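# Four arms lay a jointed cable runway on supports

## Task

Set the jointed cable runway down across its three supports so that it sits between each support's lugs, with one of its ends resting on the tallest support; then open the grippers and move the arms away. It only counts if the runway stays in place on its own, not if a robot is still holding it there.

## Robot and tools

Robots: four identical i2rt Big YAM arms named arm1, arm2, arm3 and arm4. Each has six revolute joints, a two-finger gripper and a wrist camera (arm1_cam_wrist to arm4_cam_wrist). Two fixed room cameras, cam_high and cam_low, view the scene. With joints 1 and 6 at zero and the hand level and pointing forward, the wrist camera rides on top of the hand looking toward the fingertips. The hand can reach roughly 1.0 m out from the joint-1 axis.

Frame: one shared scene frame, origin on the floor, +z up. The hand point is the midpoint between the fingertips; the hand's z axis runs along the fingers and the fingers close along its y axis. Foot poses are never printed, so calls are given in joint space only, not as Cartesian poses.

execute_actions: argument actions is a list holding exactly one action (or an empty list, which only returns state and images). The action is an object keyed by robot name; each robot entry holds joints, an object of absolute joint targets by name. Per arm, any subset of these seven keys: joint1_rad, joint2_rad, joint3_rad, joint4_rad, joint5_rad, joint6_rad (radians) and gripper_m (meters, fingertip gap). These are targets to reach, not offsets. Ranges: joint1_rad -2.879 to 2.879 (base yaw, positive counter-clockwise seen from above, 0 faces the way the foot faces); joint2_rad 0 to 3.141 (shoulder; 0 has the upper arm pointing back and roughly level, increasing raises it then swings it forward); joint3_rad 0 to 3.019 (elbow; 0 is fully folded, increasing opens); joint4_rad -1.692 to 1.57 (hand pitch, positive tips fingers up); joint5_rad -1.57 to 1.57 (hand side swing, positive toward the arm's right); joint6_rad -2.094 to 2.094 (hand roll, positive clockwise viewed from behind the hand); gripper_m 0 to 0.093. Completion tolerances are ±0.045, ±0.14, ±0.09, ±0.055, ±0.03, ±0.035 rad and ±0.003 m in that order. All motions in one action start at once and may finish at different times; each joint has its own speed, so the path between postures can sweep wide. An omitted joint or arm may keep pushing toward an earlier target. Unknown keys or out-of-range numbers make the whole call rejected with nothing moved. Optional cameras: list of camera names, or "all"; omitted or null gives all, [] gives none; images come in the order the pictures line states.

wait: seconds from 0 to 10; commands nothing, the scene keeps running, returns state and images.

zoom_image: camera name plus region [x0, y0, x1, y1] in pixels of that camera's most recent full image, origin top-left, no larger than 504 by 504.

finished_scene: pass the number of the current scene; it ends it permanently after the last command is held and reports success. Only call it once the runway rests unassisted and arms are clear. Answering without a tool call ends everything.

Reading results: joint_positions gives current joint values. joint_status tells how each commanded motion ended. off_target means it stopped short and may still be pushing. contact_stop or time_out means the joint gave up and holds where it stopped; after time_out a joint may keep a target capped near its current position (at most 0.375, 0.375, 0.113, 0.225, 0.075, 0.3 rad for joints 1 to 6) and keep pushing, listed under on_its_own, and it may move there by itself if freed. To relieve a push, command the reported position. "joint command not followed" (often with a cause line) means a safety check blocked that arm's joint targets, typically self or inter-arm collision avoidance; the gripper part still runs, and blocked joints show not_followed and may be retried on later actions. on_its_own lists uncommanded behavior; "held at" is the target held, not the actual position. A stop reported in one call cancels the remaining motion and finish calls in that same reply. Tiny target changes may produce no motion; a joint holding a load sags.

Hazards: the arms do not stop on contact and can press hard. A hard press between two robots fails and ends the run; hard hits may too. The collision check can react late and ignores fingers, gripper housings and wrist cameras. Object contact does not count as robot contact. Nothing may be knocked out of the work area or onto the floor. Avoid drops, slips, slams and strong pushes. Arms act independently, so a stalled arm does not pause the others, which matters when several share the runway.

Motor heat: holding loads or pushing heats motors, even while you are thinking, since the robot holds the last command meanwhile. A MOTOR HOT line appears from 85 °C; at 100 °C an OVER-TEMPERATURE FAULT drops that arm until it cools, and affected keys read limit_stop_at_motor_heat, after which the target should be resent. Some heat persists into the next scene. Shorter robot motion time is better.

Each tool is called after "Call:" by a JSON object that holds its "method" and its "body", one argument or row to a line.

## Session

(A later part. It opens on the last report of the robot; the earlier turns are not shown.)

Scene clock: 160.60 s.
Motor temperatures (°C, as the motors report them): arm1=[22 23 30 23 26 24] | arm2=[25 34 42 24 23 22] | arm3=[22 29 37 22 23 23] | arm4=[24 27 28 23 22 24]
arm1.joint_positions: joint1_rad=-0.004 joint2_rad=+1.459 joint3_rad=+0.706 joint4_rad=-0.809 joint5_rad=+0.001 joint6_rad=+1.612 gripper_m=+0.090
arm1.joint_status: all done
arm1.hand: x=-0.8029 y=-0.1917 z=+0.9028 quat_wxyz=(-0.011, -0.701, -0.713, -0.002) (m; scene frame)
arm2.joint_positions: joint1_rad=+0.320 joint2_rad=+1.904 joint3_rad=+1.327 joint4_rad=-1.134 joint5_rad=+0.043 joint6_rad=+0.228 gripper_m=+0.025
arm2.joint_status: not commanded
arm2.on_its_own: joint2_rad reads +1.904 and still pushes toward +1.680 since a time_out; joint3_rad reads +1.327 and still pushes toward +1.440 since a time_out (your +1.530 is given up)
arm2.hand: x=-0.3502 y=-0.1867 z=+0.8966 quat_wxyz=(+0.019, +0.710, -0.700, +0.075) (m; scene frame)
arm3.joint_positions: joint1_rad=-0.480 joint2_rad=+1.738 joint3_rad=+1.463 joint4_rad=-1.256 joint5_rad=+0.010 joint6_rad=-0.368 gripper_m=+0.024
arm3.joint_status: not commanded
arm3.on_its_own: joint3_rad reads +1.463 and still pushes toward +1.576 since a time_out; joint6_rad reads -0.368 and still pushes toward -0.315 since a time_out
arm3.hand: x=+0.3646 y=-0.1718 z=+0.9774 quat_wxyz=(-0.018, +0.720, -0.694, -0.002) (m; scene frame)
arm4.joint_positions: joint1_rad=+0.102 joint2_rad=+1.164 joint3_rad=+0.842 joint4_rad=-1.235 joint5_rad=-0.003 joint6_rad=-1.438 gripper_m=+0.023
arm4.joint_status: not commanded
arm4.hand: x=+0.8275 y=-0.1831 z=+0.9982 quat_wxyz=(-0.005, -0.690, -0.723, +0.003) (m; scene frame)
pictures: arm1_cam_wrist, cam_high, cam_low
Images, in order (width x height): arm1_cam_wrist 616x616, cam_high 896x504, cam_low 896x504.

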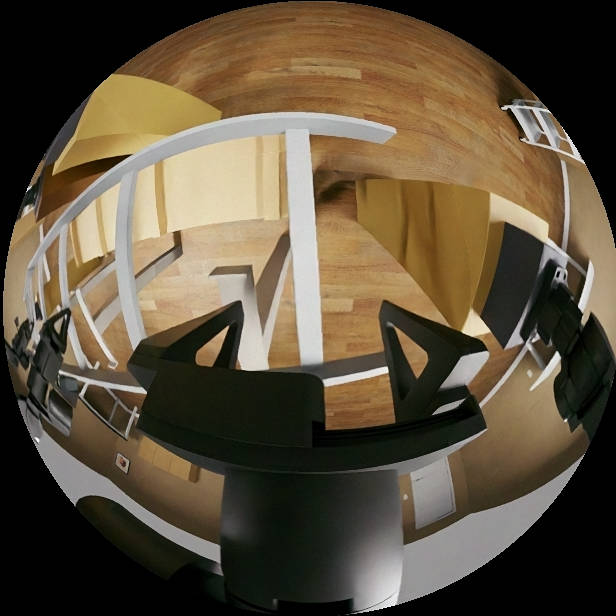

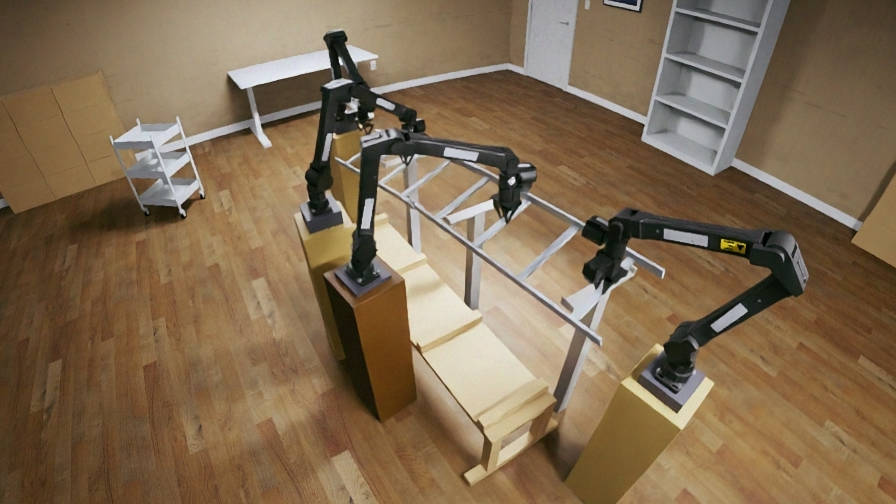

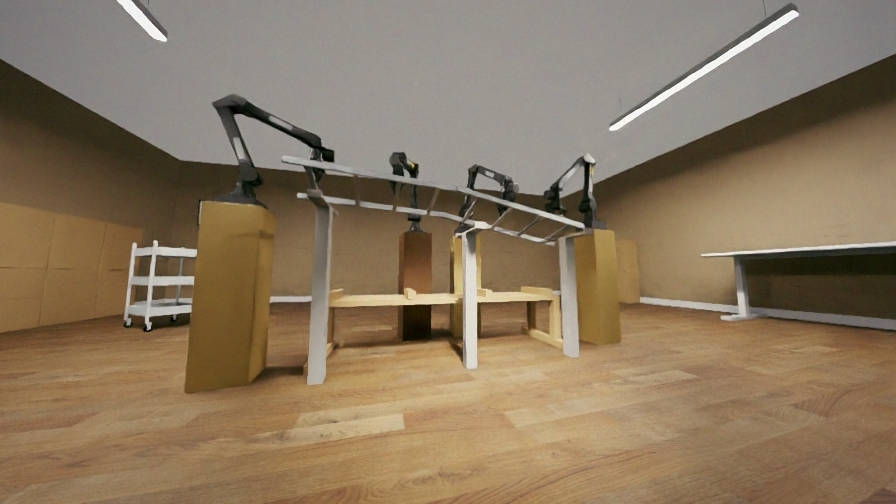

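Call:
{"method": "execute_actions", "body": {
  "actions": [
    {"arm1":{"joints":{"joint6_rad":-1.53}}}
  ],
  "cameras": []
}}

Call:
{"method": "execute_actions", "body": {
  "actions": [
    {"arm1":{"joints":{"joint2_rad":1.89,"joint3_rad":0.71,"joint4_rad":-0.37}}}
  ],
  "cameras": ["arm1_cam_wrist"]
}}

Call:
{"method": "execute_actions", "body": {
  "actions": [
    {"arm1":{"joints":{"gripper_m":0}}}
  ],
  "cameras": ["arm1_cam_wrist"]
}}

Scene clock: 172.70 s.
Motor temperatures (°C, as the motors report them): arm1=[22 23 29 23 25 24] | arm2=[25 38 43 24 25 22] | arm3=[22 30 40 22 23 24] | arm4=[24 27 30 23 22 24]
arm1.joint_positions: joint1_rad=-0.004 joint2_rad=+1.459 joint3_rad=+0.706 joint4_rad=-0.809 joint5_rad=+0.001 joint6_rad=-1.520 gripper_m=+0.090
arm1.joint_status: all done
arm1.hand: x=-0.8029 y=-0.1917 z=+0.9028 quat_wxyz=(-0.003, +0.710, -0.705, +0.011) (m; scene frame)
arm2.joint_positions: joint1_rad=+0.320 joint2_rad=+1.904 joint3_rad=+1.327 joint4_rad=-1.134 joint5_rad=+0.043 joint6_rad=+0.228 gripper_m=+0.025
arm2.joint_status: not commanded
arm2.on_its_own: joint2_rad reads +1.904 and still pushes toward +1.680 since a time_out; joint3_rad reads +1.327 and still pushes toward +1.440 since a time_out (your +1.530 is given up)
arm2.hand: x=-0.3502 y=-0.1867 z=+0.8966 quat_wxyz=(+0.019, +0.710, -0.700, +0.075) (m; scene frame)
arm3.joint_positions: joint1_rad=-0.480 joint2_rad=+1.738 joint3_rad=+1.463 joint4_rad=-1.256 joint5_rad=+0.010 joint6_rad=-0.368 gripper_m=+0.024
arm3.joint_status: not commanded
arm3.on_its_own: joint3_rad reads +1.463 and still pushes toward +1.576 since a time_out; joint6_rad reads -0.368 and still pushes toward -0.315 since a time_out
arm3.hand: x=+0.3646 y=-0.1718 z=+0.9774 quat_wxyz=(-0.018, +0.720, -0.694, -0.002) (m; scene frame)
arm4.joint_positions: joint1_rad=+0.102 joint2_rad=+1.164 joint3_rad=+0.842 joint4_rad=-1.235 joint5_rad=-0.003 joint6_rad=-1.438 gripper_m=+0.023
arm4.joint_status: not commanded
arm4.hand: x=+0.8275 y=-0.1831 z=+0.9982 quat_wxyz=(-0.005, -0.690, -0.723, +0.003) (m; scene frame)
pictures: none
No camera images: the call's "cameras" was empty. Leave "cameras" out to get every camera's image.

Scene clock: 173.87 s.
Motor temperatures (°C, as the motors report them): arm1=[22 23 29 23 25 24] | arm2=[25 39 43 24 25 22] | arm3=[22 30 40 22 23 24] | arm4=[24 27 30 23 22 24]
arm1.joint_positions: joint1_rad=-0.004 joint2_rad=+1.893 joint3_rad=+0.706 joint4_rad=-0.379 joint5_rad=+0.001 joint6_rad=-1.521 gripper_m=+0.090
arm1.joint_status: all done
arm1.hand: x=-0.7790 y=-0.1919 z=+0.7641 quat_wxyz=(-0.001, +0.710, -0.704, +0.009) (m; scene frame)
arm2.joint_positions: joint1_rad=+0.320 joint2_rad=+1.904 joint3_rad=+1.327 joint4_rad=-1.134 joint5_rad=+0.043 joint6_rad=+0.228 gripper_m=+0.025
arm2.joint_status: not commanded
arm2.on_its_own: joint2_rad reads +1.904 and still pushes toward +1.680 since a time_out; joint3_rad reads +1.327 and still pushes toward +1.440 since a time_out (your +1.530 is given up)
arm2.hand: x=-0.3502 y=-0.1867 z=+0.8966 quat_wxyz=(+0.019, +0.710, -0.700, +0.075) (m; scene frame)
arm3.joint_positions: joint1_rad=-0.480 joint2_rad=+1.738 joint3_rad=+1.463 joint4_rad=-1.256 joint5_rad=+0.010 joint6_rad=-0.368 gripper_m=+0.024
arm3.joint_status: not commanded
arm3.on_its_own: joint3_rad reads +1.463 and still pushes toward +1.576 since a time_out; joint6_rad reads -0.368 and still pushes toward -0.315 since a time_out
arm3.hand: x=+0.3646 y=-0.1718 z=+0.9774 quat_wxyz=(-0.018, +0.720, -0.694, -0.002) (m; scene frame)
arm4.joint_positions: joint1_rad=+0.102 joint2_rad=+1.164 joint3_rad=+0.842 joint4_rad=-1.235 joint5_rad=-0.003 joint6_rad=-1.438 gripper_m=+0.023
arm4.joint_status: not commanded
arm4.hand: x=+0.8275 y=-0.1831 z=+0.9982 quat_wxyz=(-0.005, -0.690, -0.723, +0.003) (m; scene frame)
pictures: arm1_cam_wrist
Images, in order (width x height): arm1_cam_wrist 616x616.

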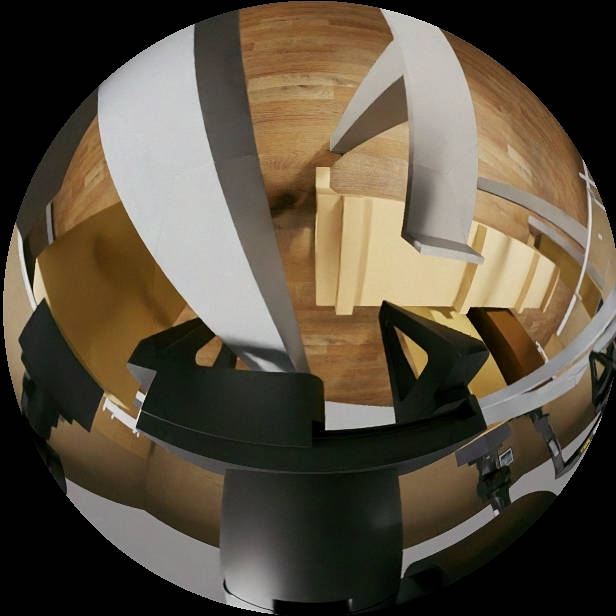

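Scene clock: 174.57 s.
Motor temperatures (°C, as the motors report them): arm1=[22 23 29 23 25 24] | arm2=[25 39 43 24 25 22] | arm3=[22 30 40 22 23 24] | arm4=[24 27 30 23 22 24]
arm1.joint_positions: joint1_rad=+0.001 joint2_rad=+1.893 joint3_rad=+0.683 joint4_rad=-0.383 joint5_rad=+0.003 joint6_rad=-1.570 gripper_m=+0.024
arm1.joint_status: gripper_m off_target (ended at +0.024, target +0.000)
arm1.hand: x=-0.7935 y=-0.1914 z=+0.7607 quat_wxyz=(+0.010, +0.729, -0.685, +0.001) (m; scene frame)
arm2.joint_positions: joint1_rad=+0.318 joint2_rad=+1.904 joint3_rad=+1.327 joint4_rad=-1.136 joint5_rad=+0.046 joint6_rad=+0.228 gripper_m=+0.025
arm2.joint_status: not commanded
arm2.on_its_own: joint2_rad reads +1.904 and still pushes toward +1.680 since a time_out; joint3_rad reads +1.327 and still pushes toward +1.440 since a time_out (your +1.530 is given up)
arm2.hand: x=-0.3488 y=-0.1867 z=+0.8967 quat_wxyz=(+0.019, +0.710, -0.700, +0.076) (m; scene frame)
arm3.joint_positions: joint1_rad=-0.483 joint2_rad=+1.738 joint3_rad=+1.463 joint4_rad=-1.256 joint5_rad=+0.011 joint6_rad=-0.368 gripper_m=+0.024
arm3.joint_status: not commanded
arm3.on_its_own: joint3_rad reads +1.463 and still pushes toward +1.576 since a time_out; joint6_rad reads -0.368 and still pushes toward -0.315 since a time_out
arm3.hand: x=+0.3658 y=-0.1722 z=+0.9774 quat_wxyz=(-0.019, +0.719, -0.695, -0.002) (m; scene frame)
arm4.joint_positions: joint1_rad=+0.102 joint2_rad=+1.164 joint3_rad=+0.842 joint4_rad=-1.237 joint5_rad=-0.005 joint6_rad=-1.438 gripper_m=+0.023
arm4.joint_status: not commanded
arm4.hand: x=+0.8281 y=-0.1833 z=+0.9981 quat_wxyz=(-0.006, -0.690, -0.724, +0.002) (m; scene frame)
pictures: arm1_cam_wrist
Images, in order (width x height): arm1_cam_wrist 616x616.

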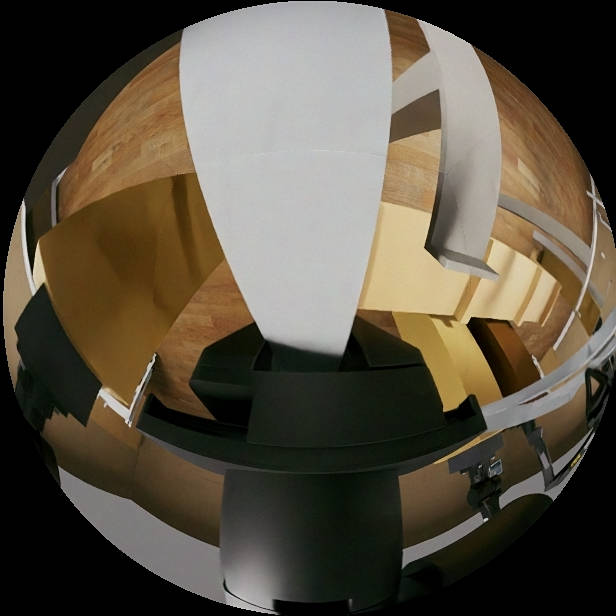

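Call:
{"method": "execute_actions", "body": {
  "actions": [
    {"arm1":{"joints":{"joint2_rad":1.66,"joint3_rad":0.72,"joint4_rad":-0.55}}}
  ],
  "cameras": []
}}

Call:
{"method": "execute_actions", "body": {
  "actions": [
    {"arm1":{"joints":{"joint1_rad":0.38,"joint6_rad":-1.15,"joint2_rad":1.7,"joint3_rad":0.79,"joint4_rad":-0.53}},"arm2":{"joints":{"joint1_rad":0.29,"joint6_rad":0.21,"joint2_rad":1.92,"joint3_rad":1.67,"joint4_rad":-1.05}},"arm3":{"joints":{"joint1_rad":-0.434,"joint6_rad":-0.27,"joint2_rad":1.9,"joint3_rad":1.86,"joint4_rad":-1.29}},"arm4":{"joints":{"joint1_rad":-0.334,"joint6_rad":-1.84,"joint2_rad":1.1,"joint3_rad":0.91}}}
  ]
}}

Scene clock: 183.30 s.
Motor temperatures (°C, as the motors report them): arm1=[22 23 29 23 25 24] | arm2=[25 41 44 24 26 22] | arm3=[22 30 42 22 23 24] | arm4=[24 26 31 23 22 24]
arm1.joint_positions: joint1_rad=+0.001 joint2_rad=+1.703 joint3_rad=+0.674 joint4_rad=-0.578 joint5_rad=+0.000 joint6_rad=-1.568 gripper_m=+0.024
arm1.joint_status: all done
arm1.hand: x=-0.8028 y=-0.1908 z=+0.8196 quat_wxyz=(+0.013, +0.728, -0.686, -0.005) (m; scene frame)
arm2.joint_positions: joint1_rad=+0.317 joint2_rad=+1.855 joint3_rad=+1.327 joint4_rad=-1.136 joint5_rad=+0.025 joint6_rad=+0.221 gripper_m=+0.025
arm2.joint_status: not commanded
arm2.on_its_own: joint2_rad reads +1.855 and still pushes toward +1.680 since a time_out; joint3_rad reads +1.327 and still pushes toward +1.440 since a time_out (your +1.530 is given up)
arm2.hand: x=-0.3529 y=-0.1824 z=+0.9196 quat_wxyz=(+0.015, +0.712, -0.700, +0.050) (m; scene frame)
arm3.joint_positions: joint1_rad=-0.483 joint2_rad=+1.742 joint3_rad=+1.466 joint4_rad=-1.245 joint5_rad=+0.009 joint6_rad=-0.358 gripper_m=+0.024
arm3.joint_status: not commanded
arm3.on_its_own: joint3_rad reads +1.466 and still pushes toward +1.576 since a time_out; joint6_rad reads -0.358 and still pushes toward -0.315 since a time_out
arm3.hand: x=+0.3667 y=-0.1686 z=+0.9765 quat_wxyz=(-0.022, +0.715, -0.698, -0.005) (m; scene frame)
arm4.joint_positions: joint1_rad=+0.102 joint2_rad=+1.164 joint3_rad=+0.842 joint4_rad=-1.237 joint5_rad=-0.019 joint6_rad=-1.438 gripper_m=+0.023
arm4.joint_status: not commanded
arm4.hand: x=+0.8286 y=-0.1856 z=+0.9982 quat_wxyz=(-0.012, -0.690, -0.723, +0.007) (m; scene frame)
pictures: none
No camera images: the call's "cameras" was empty. Leave "cameras" out to get every camera's image.

Scene clock: 185.70 s.
Motor temperatures (°C, as the motors report them): arm1=[22 23 29 23 25 25] | arm2=[25 41 44 24 25 22] | arm3=[22 31 41 22 24 24] | arm4=[24 26 31 23 22 24]
arm1.joint_positions: joint1_rad=+0.336 joint2_rad=+1.740 joint3_rad=+0.720 joint4_rad=-0.559 joint5_rad=+0.000 joint6_rad=-1.235 gripper_m=+0.023
arm1.joint_status: joint6_rad time_out (moved +0.333 of +0.418); the others done
arm1.on_its_own: joint6_rad reads -1.235 and still pushes toward -1.150 since a time_out
arm1.hand: x=-0.8059 y=-0.0755 z=+0.8153 quat_wxyz=(+0.004, +0.729, -0.685, +0.006) (m; scene frame)
arm2.joint_positions: joint1_rad=+0.265 joint2_rad=+2.074 joint3_rad=+1.576 joint4_rad=-0.990 joint5_rad=+0.011 joint6_rad=+0.166 gripper_m=+0.025
arm2.joint_status: joint2_rad time_out (moved +0.219 of +0.065); joint3_rad time_out (moved +0.249 of +0.343); joint4_rad time_out (moved +0.145 of +0.086); joint6_rad time_out (moved -0.055 of -0.011); the others done
arm2.on_its_own: joint2_rad reads +2.074 and still pushes toward +1.920 since a time_out; joint3_rad reads +1.576 and still pushes toward +1.670 since a time_out; joint4_rad reads -0.990 and still pushes toward -1.050 since a time_out; joint6_rad reads +0.166 and still pushes toward +0.210 since a time_out
arm2.hand: x=-0.3520 y=-0.0603 z=+0.8834 quat_wxyz=(-0.027, +0.713, -0.700, -0.027) (m; scene frame)
arm3.joint_positions: joint1_rad=-0.420 joint2_rad=+2.021 joint3_rad=+1.787 joint4_rad=-1.215 joint5_rad=+0.030 joint6_rad=-0.282 gripper_m=+0.024
arm3.joint_status: joint4_rad time_out (moved +0.031 of -0.045); the others done
arm3.on_its_own: joint4_rad reads -1.215 and still pushes toward -1.290 since a time_out
arm3.hand: x=+0.3698 y=-0.0477 z=+0.9426 quat_wxyz=(-0.058, +0.709, -0.703, -0.015) (m; scene frame)
arm4.joint_positions: joint1_rad=-0.276 joint2_rad=+1.164 joint3_rad=+0.840 joint4_rad=-1.235 joint5_rad=-0.045 joint6_rad=-1.808 gripper_m=+0.023
arm4.joint_status: joint1_rad time_out (moved -0.378 of -0.436); the others done
arm4.on_its_own: joint1_rad reads -0.276 and still pushes toward -0.334 since a time_out
arm4.hand: x=+0.8277 y=-0.0775 z=+0.9972 quat_wxyz=(-0.015, -0.693, -0.720, +0.019) (m; scene frame)
pictures: arm1_cam_wrist, arm2_cam_wrist, arm3_cam_wrist, arm4_cam_wrist, cam_high, cam_low
Images, in order (width x height): arm1_cam_wrist 616x616, arm2_cam_wrist 616x616, arm3_cam_wrist 616x616, arm4_cam_wrist 616x616, cam_high 896x504, cam_low 896x504.

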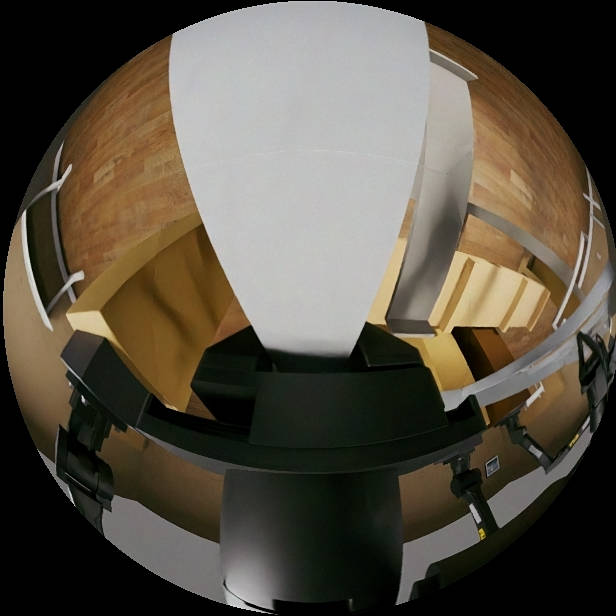

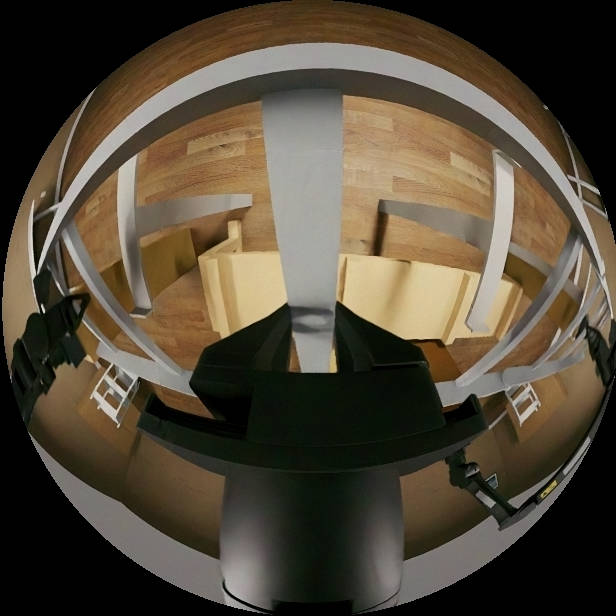

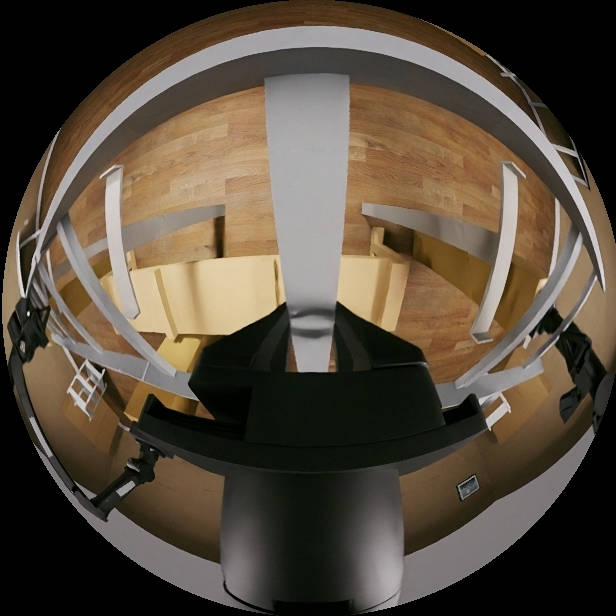

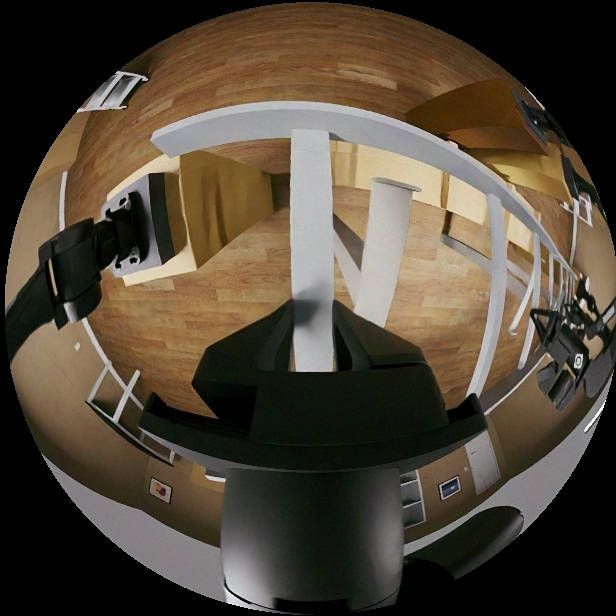

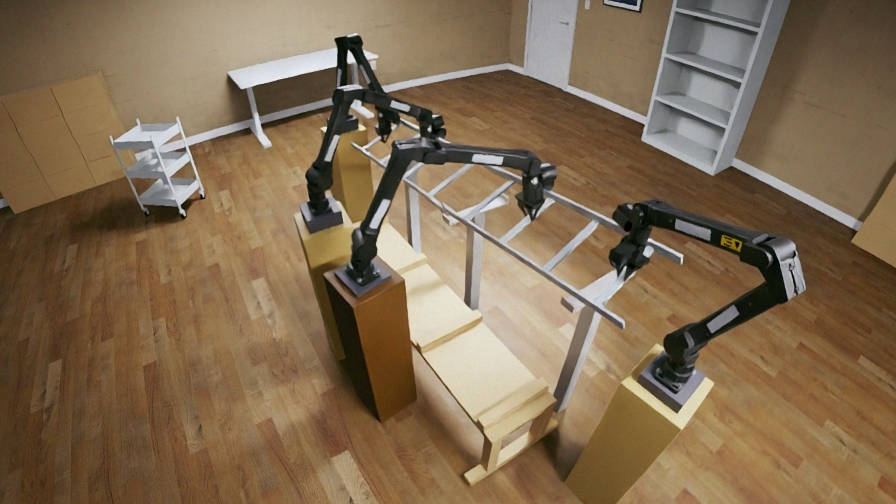

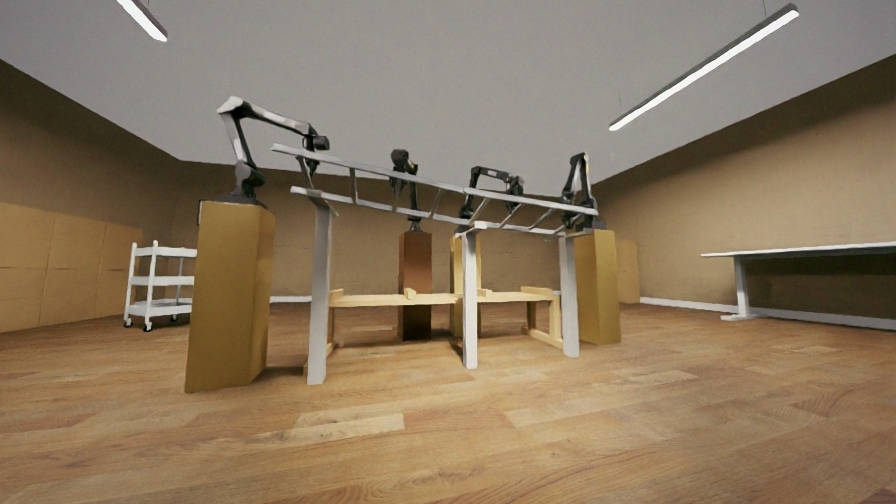

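Call:
{"method": "execute_actions", "body": {
  "actions": [
    {"arm1":{"joints":{"joint1_rad":0.64,"joint6_rad":-0.95,"joint2_rad":1.79,"joint3_rad":0.89,"joint4_rad":-0.57}},"arm2":{"joints":{"joint1_rad":0.25,"joint6_rad":0.16,"joint2_rad":2.14,"joint3_rad":1.93,"joint4_rad":-1.1}},"arm3":{"joints":{"joint1_rad":-0.40,"joint6_rad":-0.25,"joint2_rad":2.13,"joint3_rad":2.1,"joint4_rad":-1.3}},"arm4":{"joints":{"joint1_rad":-0.61,"joint6_rad":-2.09,"joint2_rad":1.2,"joint3_rad":0.94,"joint4_rad":-1.17}}}
  ]
}}

Scene clock: 198.03 s.
Motor temperatures (°C, as the motors report them): arm1=[22 24 30 23 25 25] | arm2=[25 42 44 24 24 22] | arm3=[22 33 39 22 25 23] | arm4=[24 27 32 23 25 24]
arm1.joint_positions: joint1_rad=+0.543 joint2_rad=+1.838 joint3_rad=+0.833 joint4_rad=-0.577 joint5_rad=+0.026 joint6_rad=-1.010 gripper_m=+0.023
arm1.joint_status: joint1_rad time_out (moved +0.207 of +0.304); joint6_rad time_out (moved +0.224 of +0.285); the others done
arm1.on_its_own: joint1_rad reads +0.543 and still pushes toward +0.640 since a time_out; joint6_rad reads -1.010 and still pushes toward -0.950 since a time_out
arm1.hand: x=-0.8056 y=+0.0063 z=+0.8032 quat_wxyz=(+0.008, +0.722, -0.691, +0.019) (m; scene frame)
arm2.joint_positions: joint1_rad=+0.237 joint2_rad=+2.281 joint3_rad=+1.859 joint4_rad=-1.018 joint5_rad=+0.001 joint6_rad=+0.145 gripper_m=+0.025
arm2.joint_status: joint2_rad time_out (moved +0.207 of +0.066); joint4_rad time_out (moved -0.028 of -0.110); the others done
arm2.on_its_own: joint2_rad reads +2.281 and still pushes toward +2.140 since a time_out; joint4_rad reads -1.018 and still pushes toward -1.100 since a time_out
arm2.hand: x=-0.3490 y=+0.0220 z=+0.8540 quat_wxyz=(-0.038, +0.710, -0.701, -0.049) (m; scene frame)
arm3.joint_positions: joint1_rad=-0.395 joint2_rad=+2.240 joint3_rad=+2.050 joint4_rad=-1.213 joint5_rad=+0.033 joint6_rad=-0.248 gripper_m=+0.024
arm3.joint_status: joint4_rad time_out (moved +0.002 of -0.085); the others done
arm3.on_its_own: joint4_rad reads -1.213 and still pushes toward -1.300 since a time_out
arm3.hand: x=+0.3731 y=+0.0310 z=+0.9039 quat_wxyz=(-0.078, +0.704, -0.705, -0.027) (m; scene frame)
arm4.joint_positions: joint1_rad=-0.517 joint2_rad=+1.269 joint3_rad=+0.840 joint4_rad=-1.155 joint5_rad=-0.073 joint6_rad=-2.047 gripper_m=+0.023
arm4.joint_status: joint1_rad time_out (moved -0.241 of -0.334); joint3_rad time_out (moved +0.000 of +0.100); joint6_rad time_out (moved -0.239 of -0.282); the others done
joint sent to its limit — the command would take arm4.joint6_rad past its lower limit, so that joint was sent only as far as its limit.
arm4.on_its_own: joint1_rad reads -0.517 and still pushes toward -0.610 since a time_out; joint3_rad reads +0.840 and still pushes toward +0.940 since a time_out
arm4.hand: x=+0.8299 y=-0.0049 z=+0.9669 quat_wxyz=(-0.025, -0.694, -0.719, +0.029) (m; scene frame)
pictures: arm1_cam_wrist, arm2_cam_wrist, arm3_cam_wrist, arm4_cam_wrist, cam_high, cam_low
Images, in order (width x height): arm1_cam_wrist 616x616, arm2_cam_wrist 616x616, arm3_cam_wrist 616x616, arm4_cam_wrist 616x616, cam_high 896x504, cam_low 896x504.

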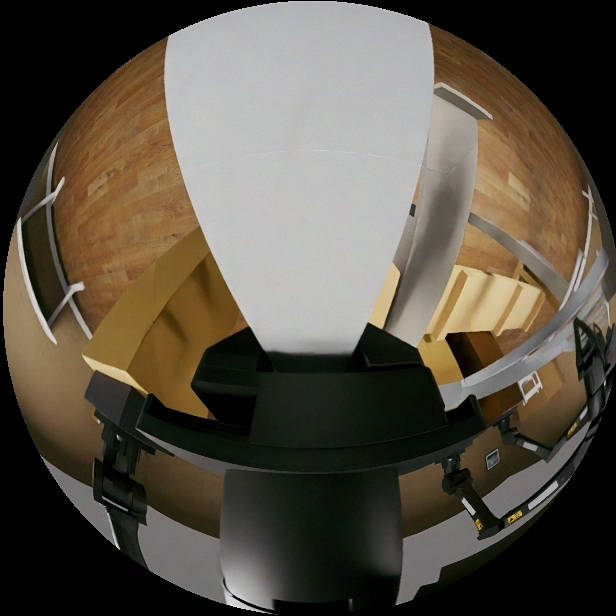

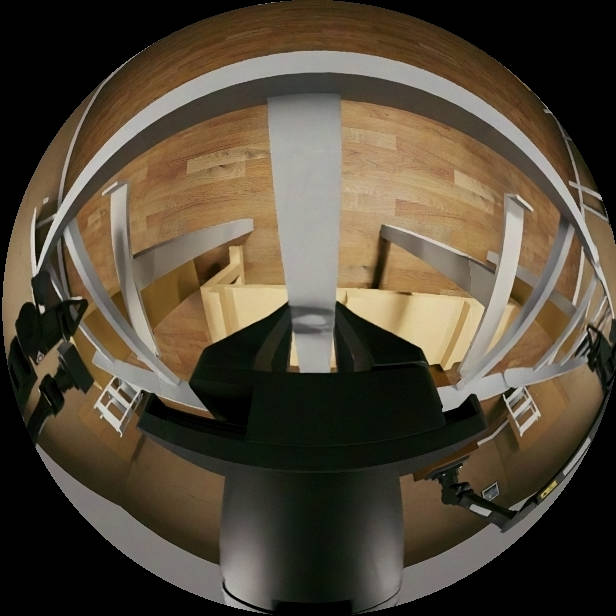

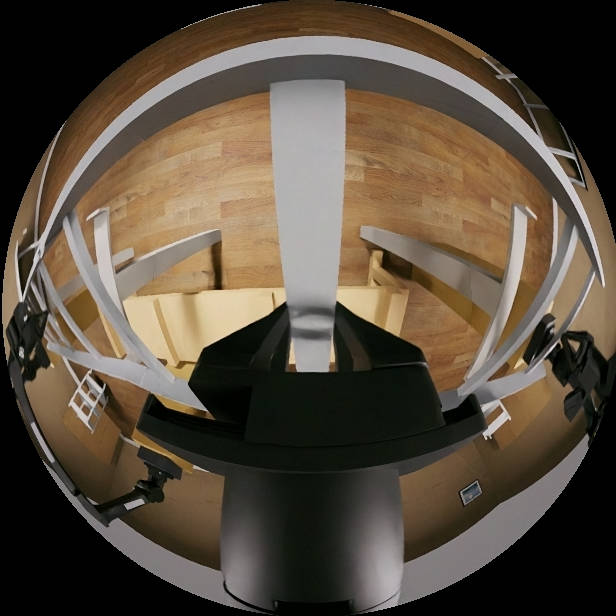

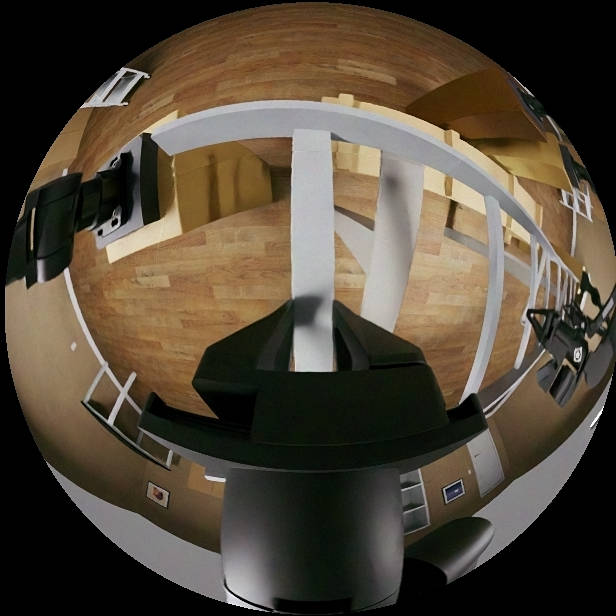

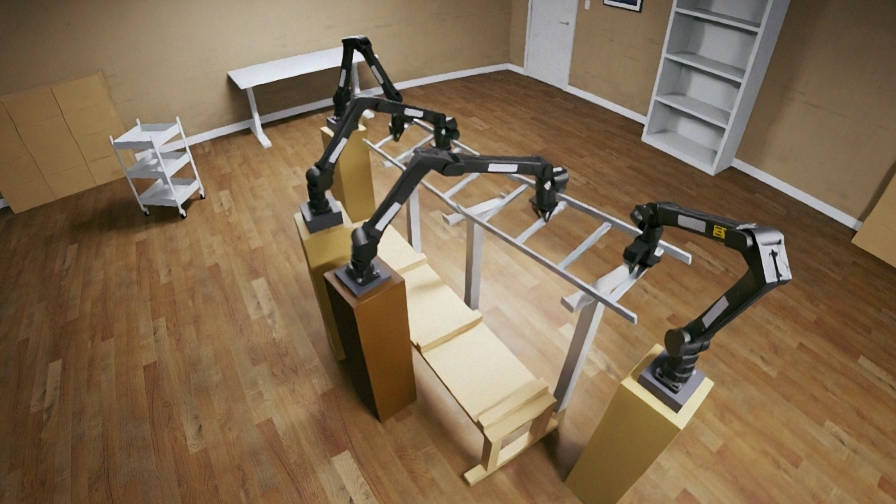

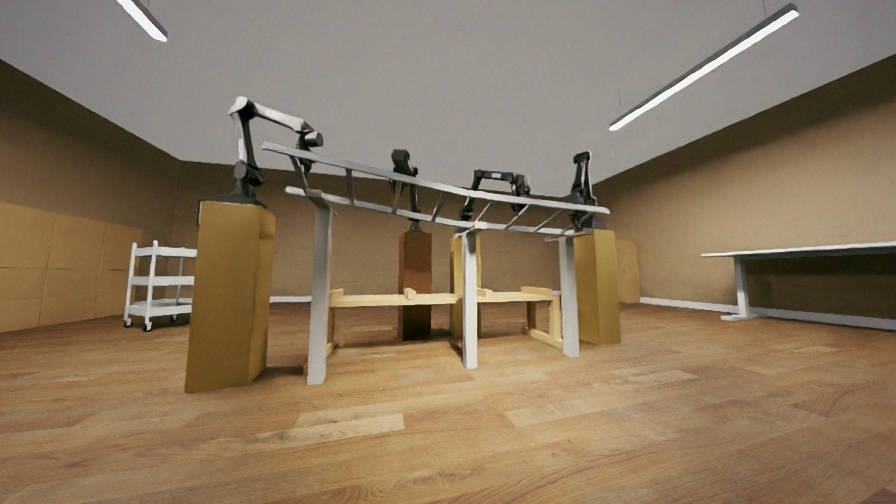

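Call:
{"method": "execute_actions", "body": {
  "actions": [
    {"arm1":{"joints":{"joint1_rad":0.56,"joint6_rad":-1.0,"joint2_rad":2.01,"joint3_rad":0.92,"joint4_rad":-0.39}},"arm2":{"joints":{"joint2_rad":2.26,"joint3_rad":1.91,"joint4_rad":-1.0}},"arm3":{"joints":{"joint2_rad":2.23,"joint3_rad":2.03,"joint4_rad":-1.2}},"arm4":{"joints":{"joint1_rad":-0.54,"joint6_rad":-2.05,"joint2_rad":1.38,"joint3_rad":0.82,"joint4_rad":-0.88}}}
  ]
}}

Scene clock: 206.40 s.
Motor temperatures (°C, as the motors report them): arm1=[22 24 30 23 26 25] | arm2=[25 43 43 24 24 22] | arm3=[22 34 37 22 25 23] | arm4=[24 27 34 23 28 24]
arm1.joint_positions: joint1_rad=+0.553 joint2_rad=+2.053 joint3_rad=+0.877 joint4_rad=-0.414 joint5_rad=-0.013 joint6_rad=-0.992 gripper_m=+0.023
arm1.joint_status: all done
arm1.hand: x=-0.8026 y=+0.0204 z=+0.7293 quat_wxyz=(+0.008, +0.720, -0.694, -0.001) (m; scene frame)
arm2.joint_positions: joint1_rad=+0.233 joint2_rad=+2.409 joint3_rad=+1.863 joint4_rad=-0.898 joint5_rad=+0.007 joint6_rad=+0.151 gripper_m=+0.025
arm2.joint_status: joint2_rad time_out (moved +0.128 of -0.021); joint4_rad time_out (moved +0.120 of +0.018); the others done
arm2.on_its_own: joint2_rad reads +2.409 and still pushes toward +2.260 since a time_out; joint4_rad reads -0.898 and still pushes toward -1.000 since a time_out
arm2.hand: x=-0.3455 y=+0.0272 z=+0.7713 quat_wxyz=(-0.039, +0.707, -0.705, -0.045) (m; scene frame)
arm3.joint_positions: joint1_rad=-0.400 joint2_rad=+2.349 joint3_rad=+2.026 joint4_rad=-1.139 joint5_rad=+0.035 joint6_rad=-0.243 gripper_m=+0.024
arm3.joint_status: joint4_rad off_target (ended at -1.139, target -1.200); the others done
arm3.hand: x=+0.3769 y=+0.0284 z=+0.8201 quat_wxyz=(-0.054, +0.702, -0.710, -0.011) (m; scene frame)
arm4.joint_positions: joint1_rad=-0.497 joint2_rad=+1.425 joint3_rad=+0.743 joint4_rad=-0.947 joint5_rad=-0.054 joint6_rad=-2.027 gripper_m=+0.023
arm4.joint_status: joint4_rad time_out (moved +0.207 of +0.275); the others done
arm4.on_its_own: joint4_rad reads -0.947 and still pushes toward -0.880 since a time_out
arm4.hand: x=+0.8322 y=-0.0094 z=+0.8877 quat_wxyz=(-0.045, -0.694, -0.719, +0.011) (m; scene frame)
pictures: arm1_cam_wrist, arm2_cam_wrist, arm3_cam_wrist, arm4_cam_wrist, cam_high, cam_low
Images, in order (width x height): arm1_cam_wrist 616x616, arm2_cam_wrist 616x616, arm3_cam_wrist 616x616, arm4_cam_wrist 616x616, cam_high 896x504, cam_low 896x504.

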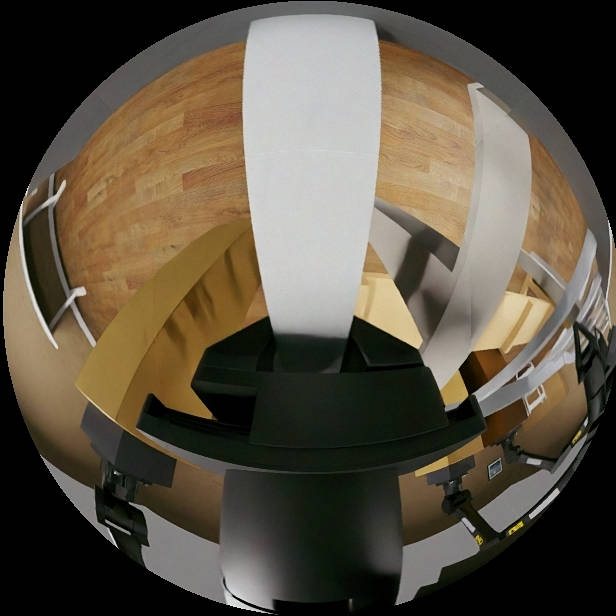

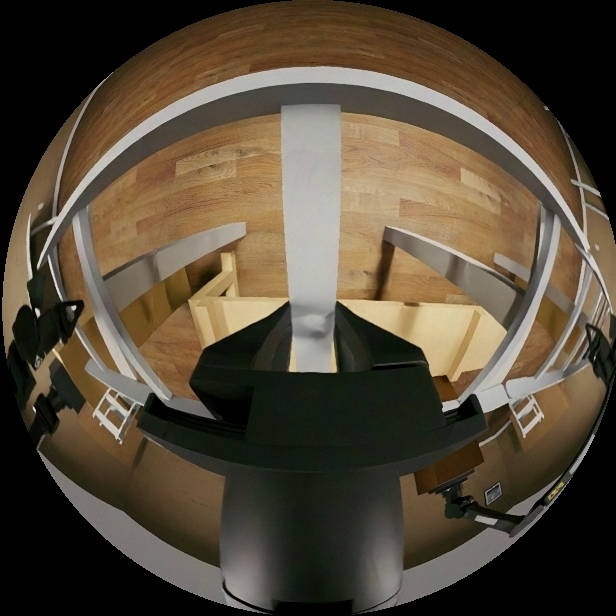

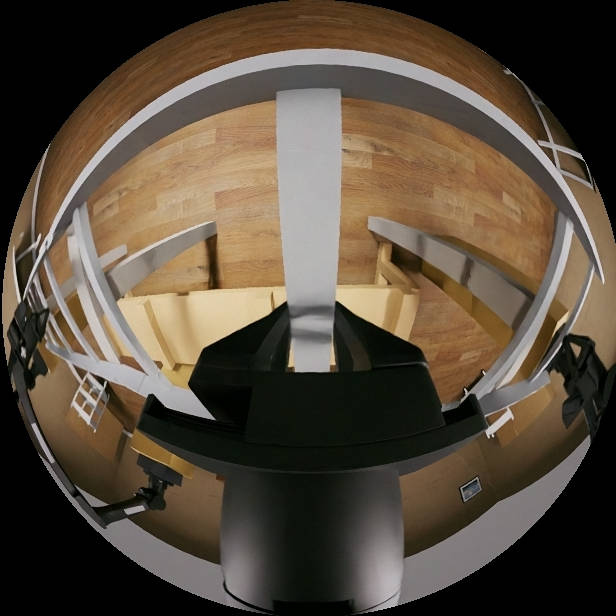

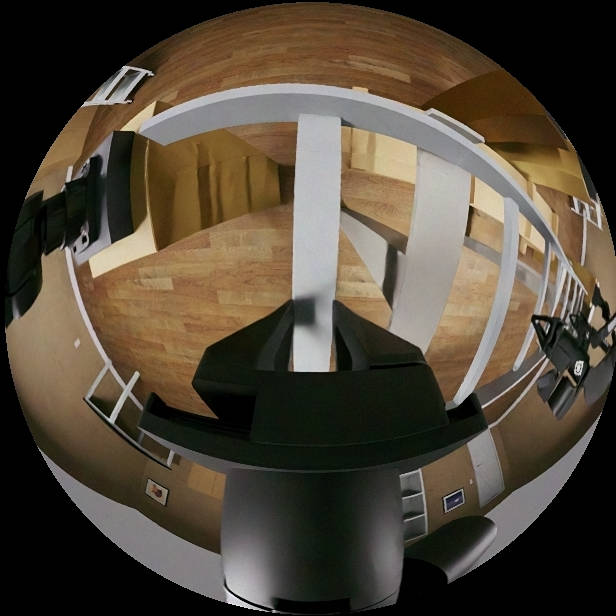

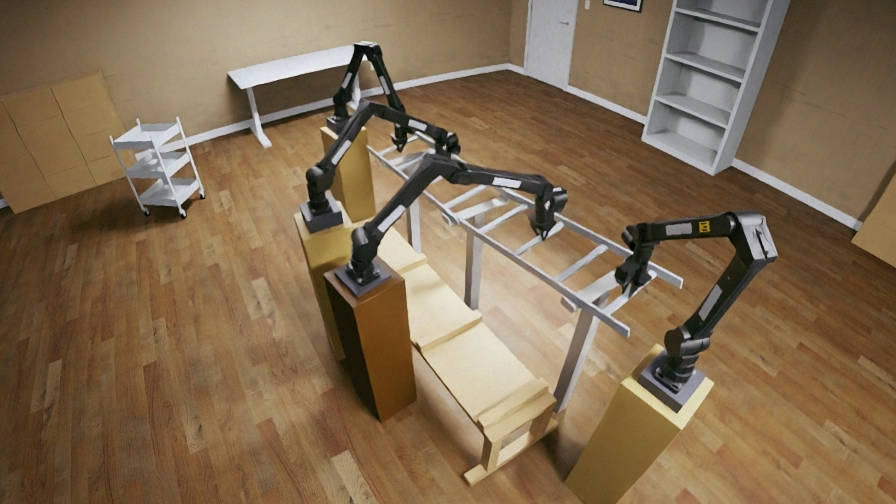

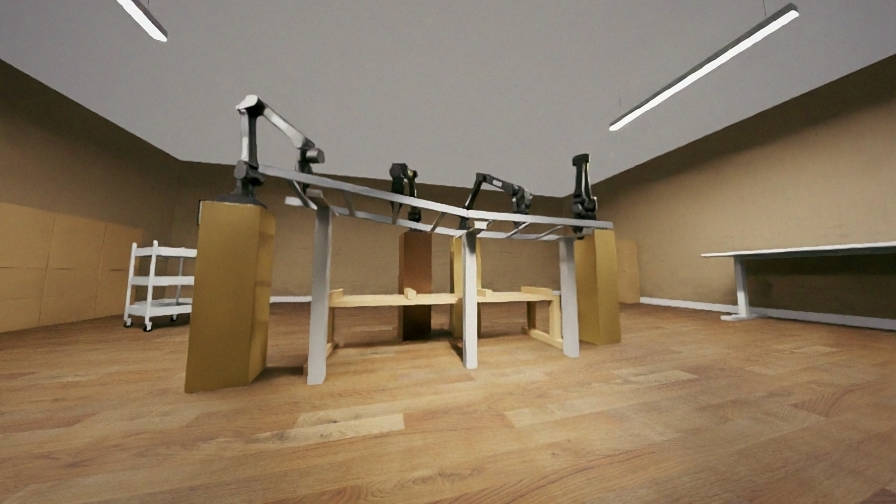

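Call:
{"method": "execute_actions", "body": {
  "actions": [
    {"arm1":{"joints":{"joint1_rad":0.44,"joint6_rad":-1.1,"joint2_rad":2.06,"joint3_rad":0.88,"joint4_rad":-0.33}},"arm2":{"joints":{"joint2_rad":2.25,"joint3_rad":1.8,"joint4_rad":-0.95}},"arm3":{"joints":{"joint2_rad":2.26,"joint3_rad":1.96,"joint4_rad":-1.13}},"arm4":{"joints":{"joint2_rad":1.5,"joint3_rad":0.79,"joint4_rad":-0.76}}}
  ]
}}

Scene clock: 215.87 s.
Motor temperatures (°C, as the motors report them): arm1=[22 24 30 23 26 25] | arm2=[25 45 40 24 23 22] | arm3=[22 35 34 22 26 23] | arm4=[24 27 33 23 29 24]
arm1.joint_positions: joint1_rad=+0.542 joint2_rad=+2.092 joint3_rad=+0.870 joint4_rad=-0.353 joint5_rad=-0.032 joint6_rad=-1.002 gripper_m=+0.023
arm1.joint_status: joint1_rad time_out (moved -0.011 of -0.113); joint6_rad time_out (moved -0.010 of -0.108); the others done
arm1.on_its_own: joint1_rad reads +0.542 and still pushes toward +0.440 since a time_out; joint6_rad reads -1.002 and still pushes toward -1.100 since a time_out
arm1.hand: x=-0.8025 y=+0.0188 z=+0.7138 quat_wxyz=(-0.001, +0.719, -0.695, -0.009) (m; scene frame)
arm2.joint_positions: joint1_rad=+0.234 joint2_rad=+2.409 joint3_rad=+1.822 joint4_rad=-0.835 joint5_rad=+0.011 joint6_rad=+0.153 gripper_m=+0.025
arm2.joint_status: joint2_rad time_out (moved +0.000 of -0.159); joint4_rad time_out (moved +0.063 of -0.052); the others done
arm2.on_its_own: joint2_rad reads +2.409 and still pushes toward +2.250 since a time_out; joint4_rad reads -0.835 and still pushes toward -0.950 since a time_out
arm2.hand: x=-0.3449 y=+0.0246 z=+0.7592 quat_wxyz=(-0.048, +0.706, -0.705, -0.053) (m; scene frame)
arm3.joint_positions: joint1_rad=-0.403 joint2_rad=+2.343 joint3_rad=+1.975 joint4_rad=-1.068 joint5_rad=+0.023 joint6_rad=-0.243 gripper_m=+0.024
arm3.joint_status: joint4_rad off_target (ended at -1.068, target -1.130); the others done
arm3.hand: x=+0.3769 y=+0.0273 z=+0.8063 quat_wxyz=(-0.062, +0.701, -0.710, -0.023) (m; scene frame)
arm4.joint_positions: joint1_rad=-0.499 joint2_rad=+1.475 joint3_rad=+0.735 joint4_rad=-0.907 joint5_rad=-0.038 joint6_rad=-2.024 gripper_m=+0.023
arm4.joint_status: joint4_rad time_out (moved +0.041 of +0.187); the others done
arm4.on_its_own: joint4_rad reads -0.907 and still pushes toward -0.760 since a time_out
arm4.hand: x=+0.8335 y=-0.0062 z=+0.8700 quat_wxyz=(-0.050, -0.695, -0.717, +0.001) (m; scene frame)
pictures: arm1_cam_wrist, arm2_cam_wrist, arm3_cam_wrist, arm4_cam_wrist, cam_high, cam_low
Images, in order (width x height): arm1_cam_wrist 616x616, arm2_cam_wrist 616x616, arm3_cam_wrist 616x616, arm4_cam_wrist 616x616, cam_high 896x504, cam_low 896x504.

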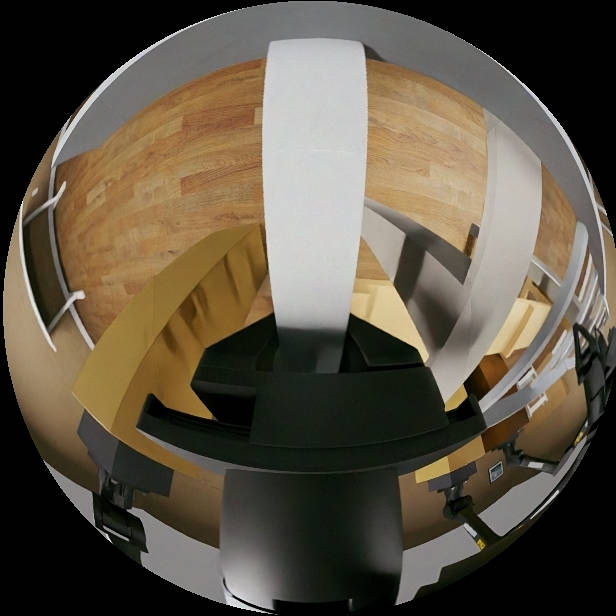

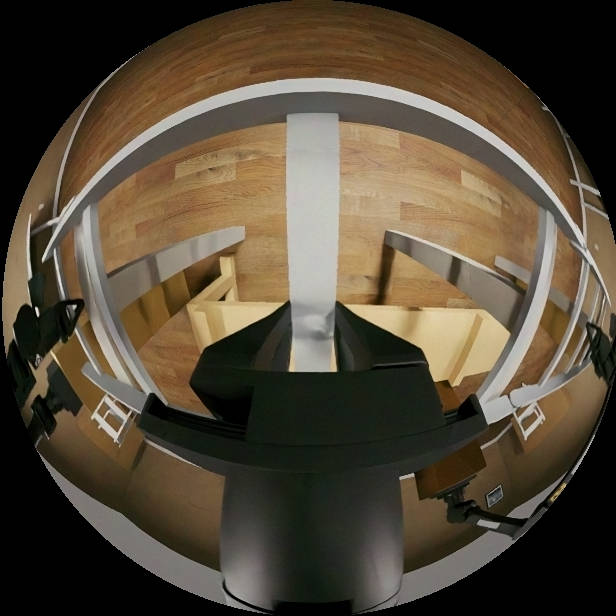

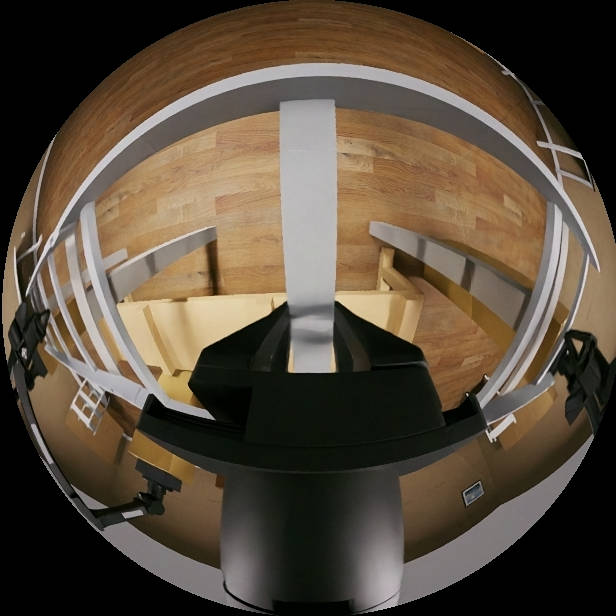

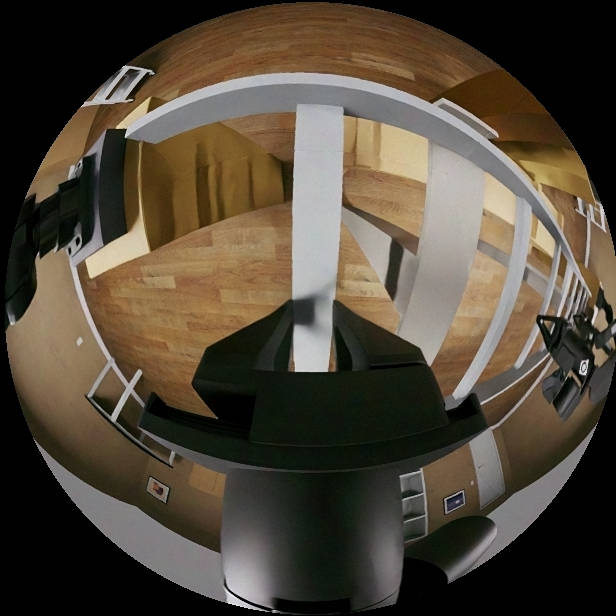

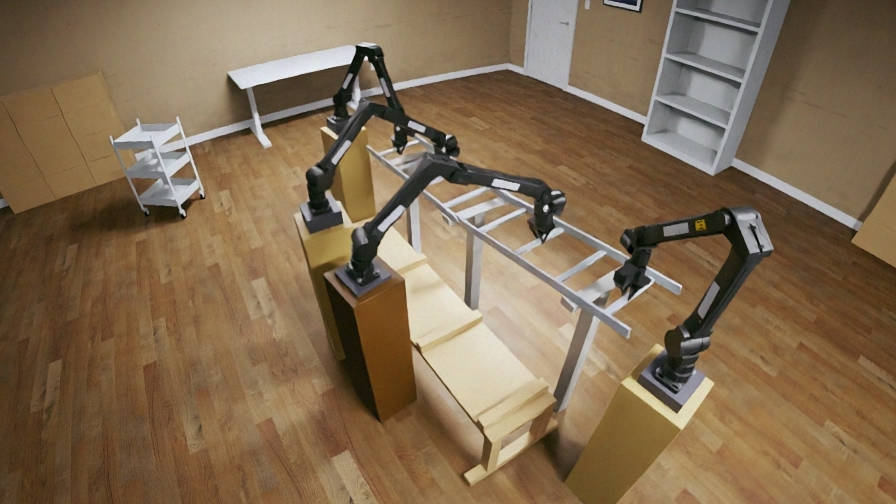

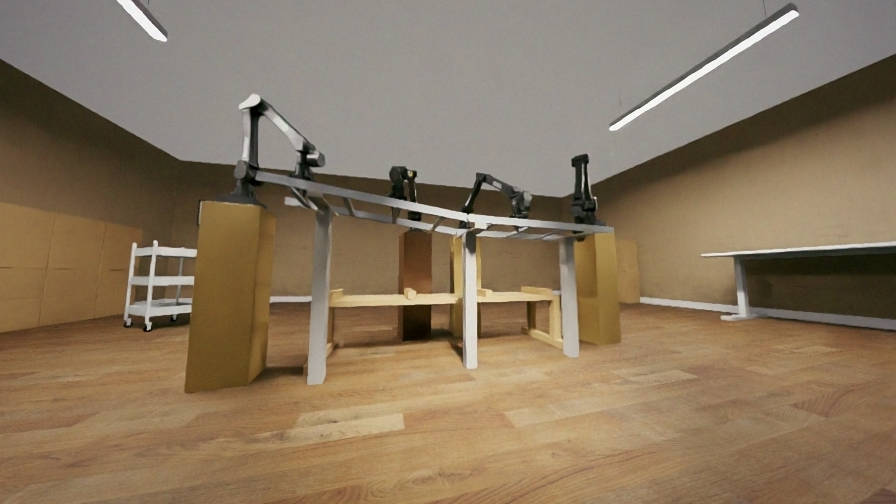

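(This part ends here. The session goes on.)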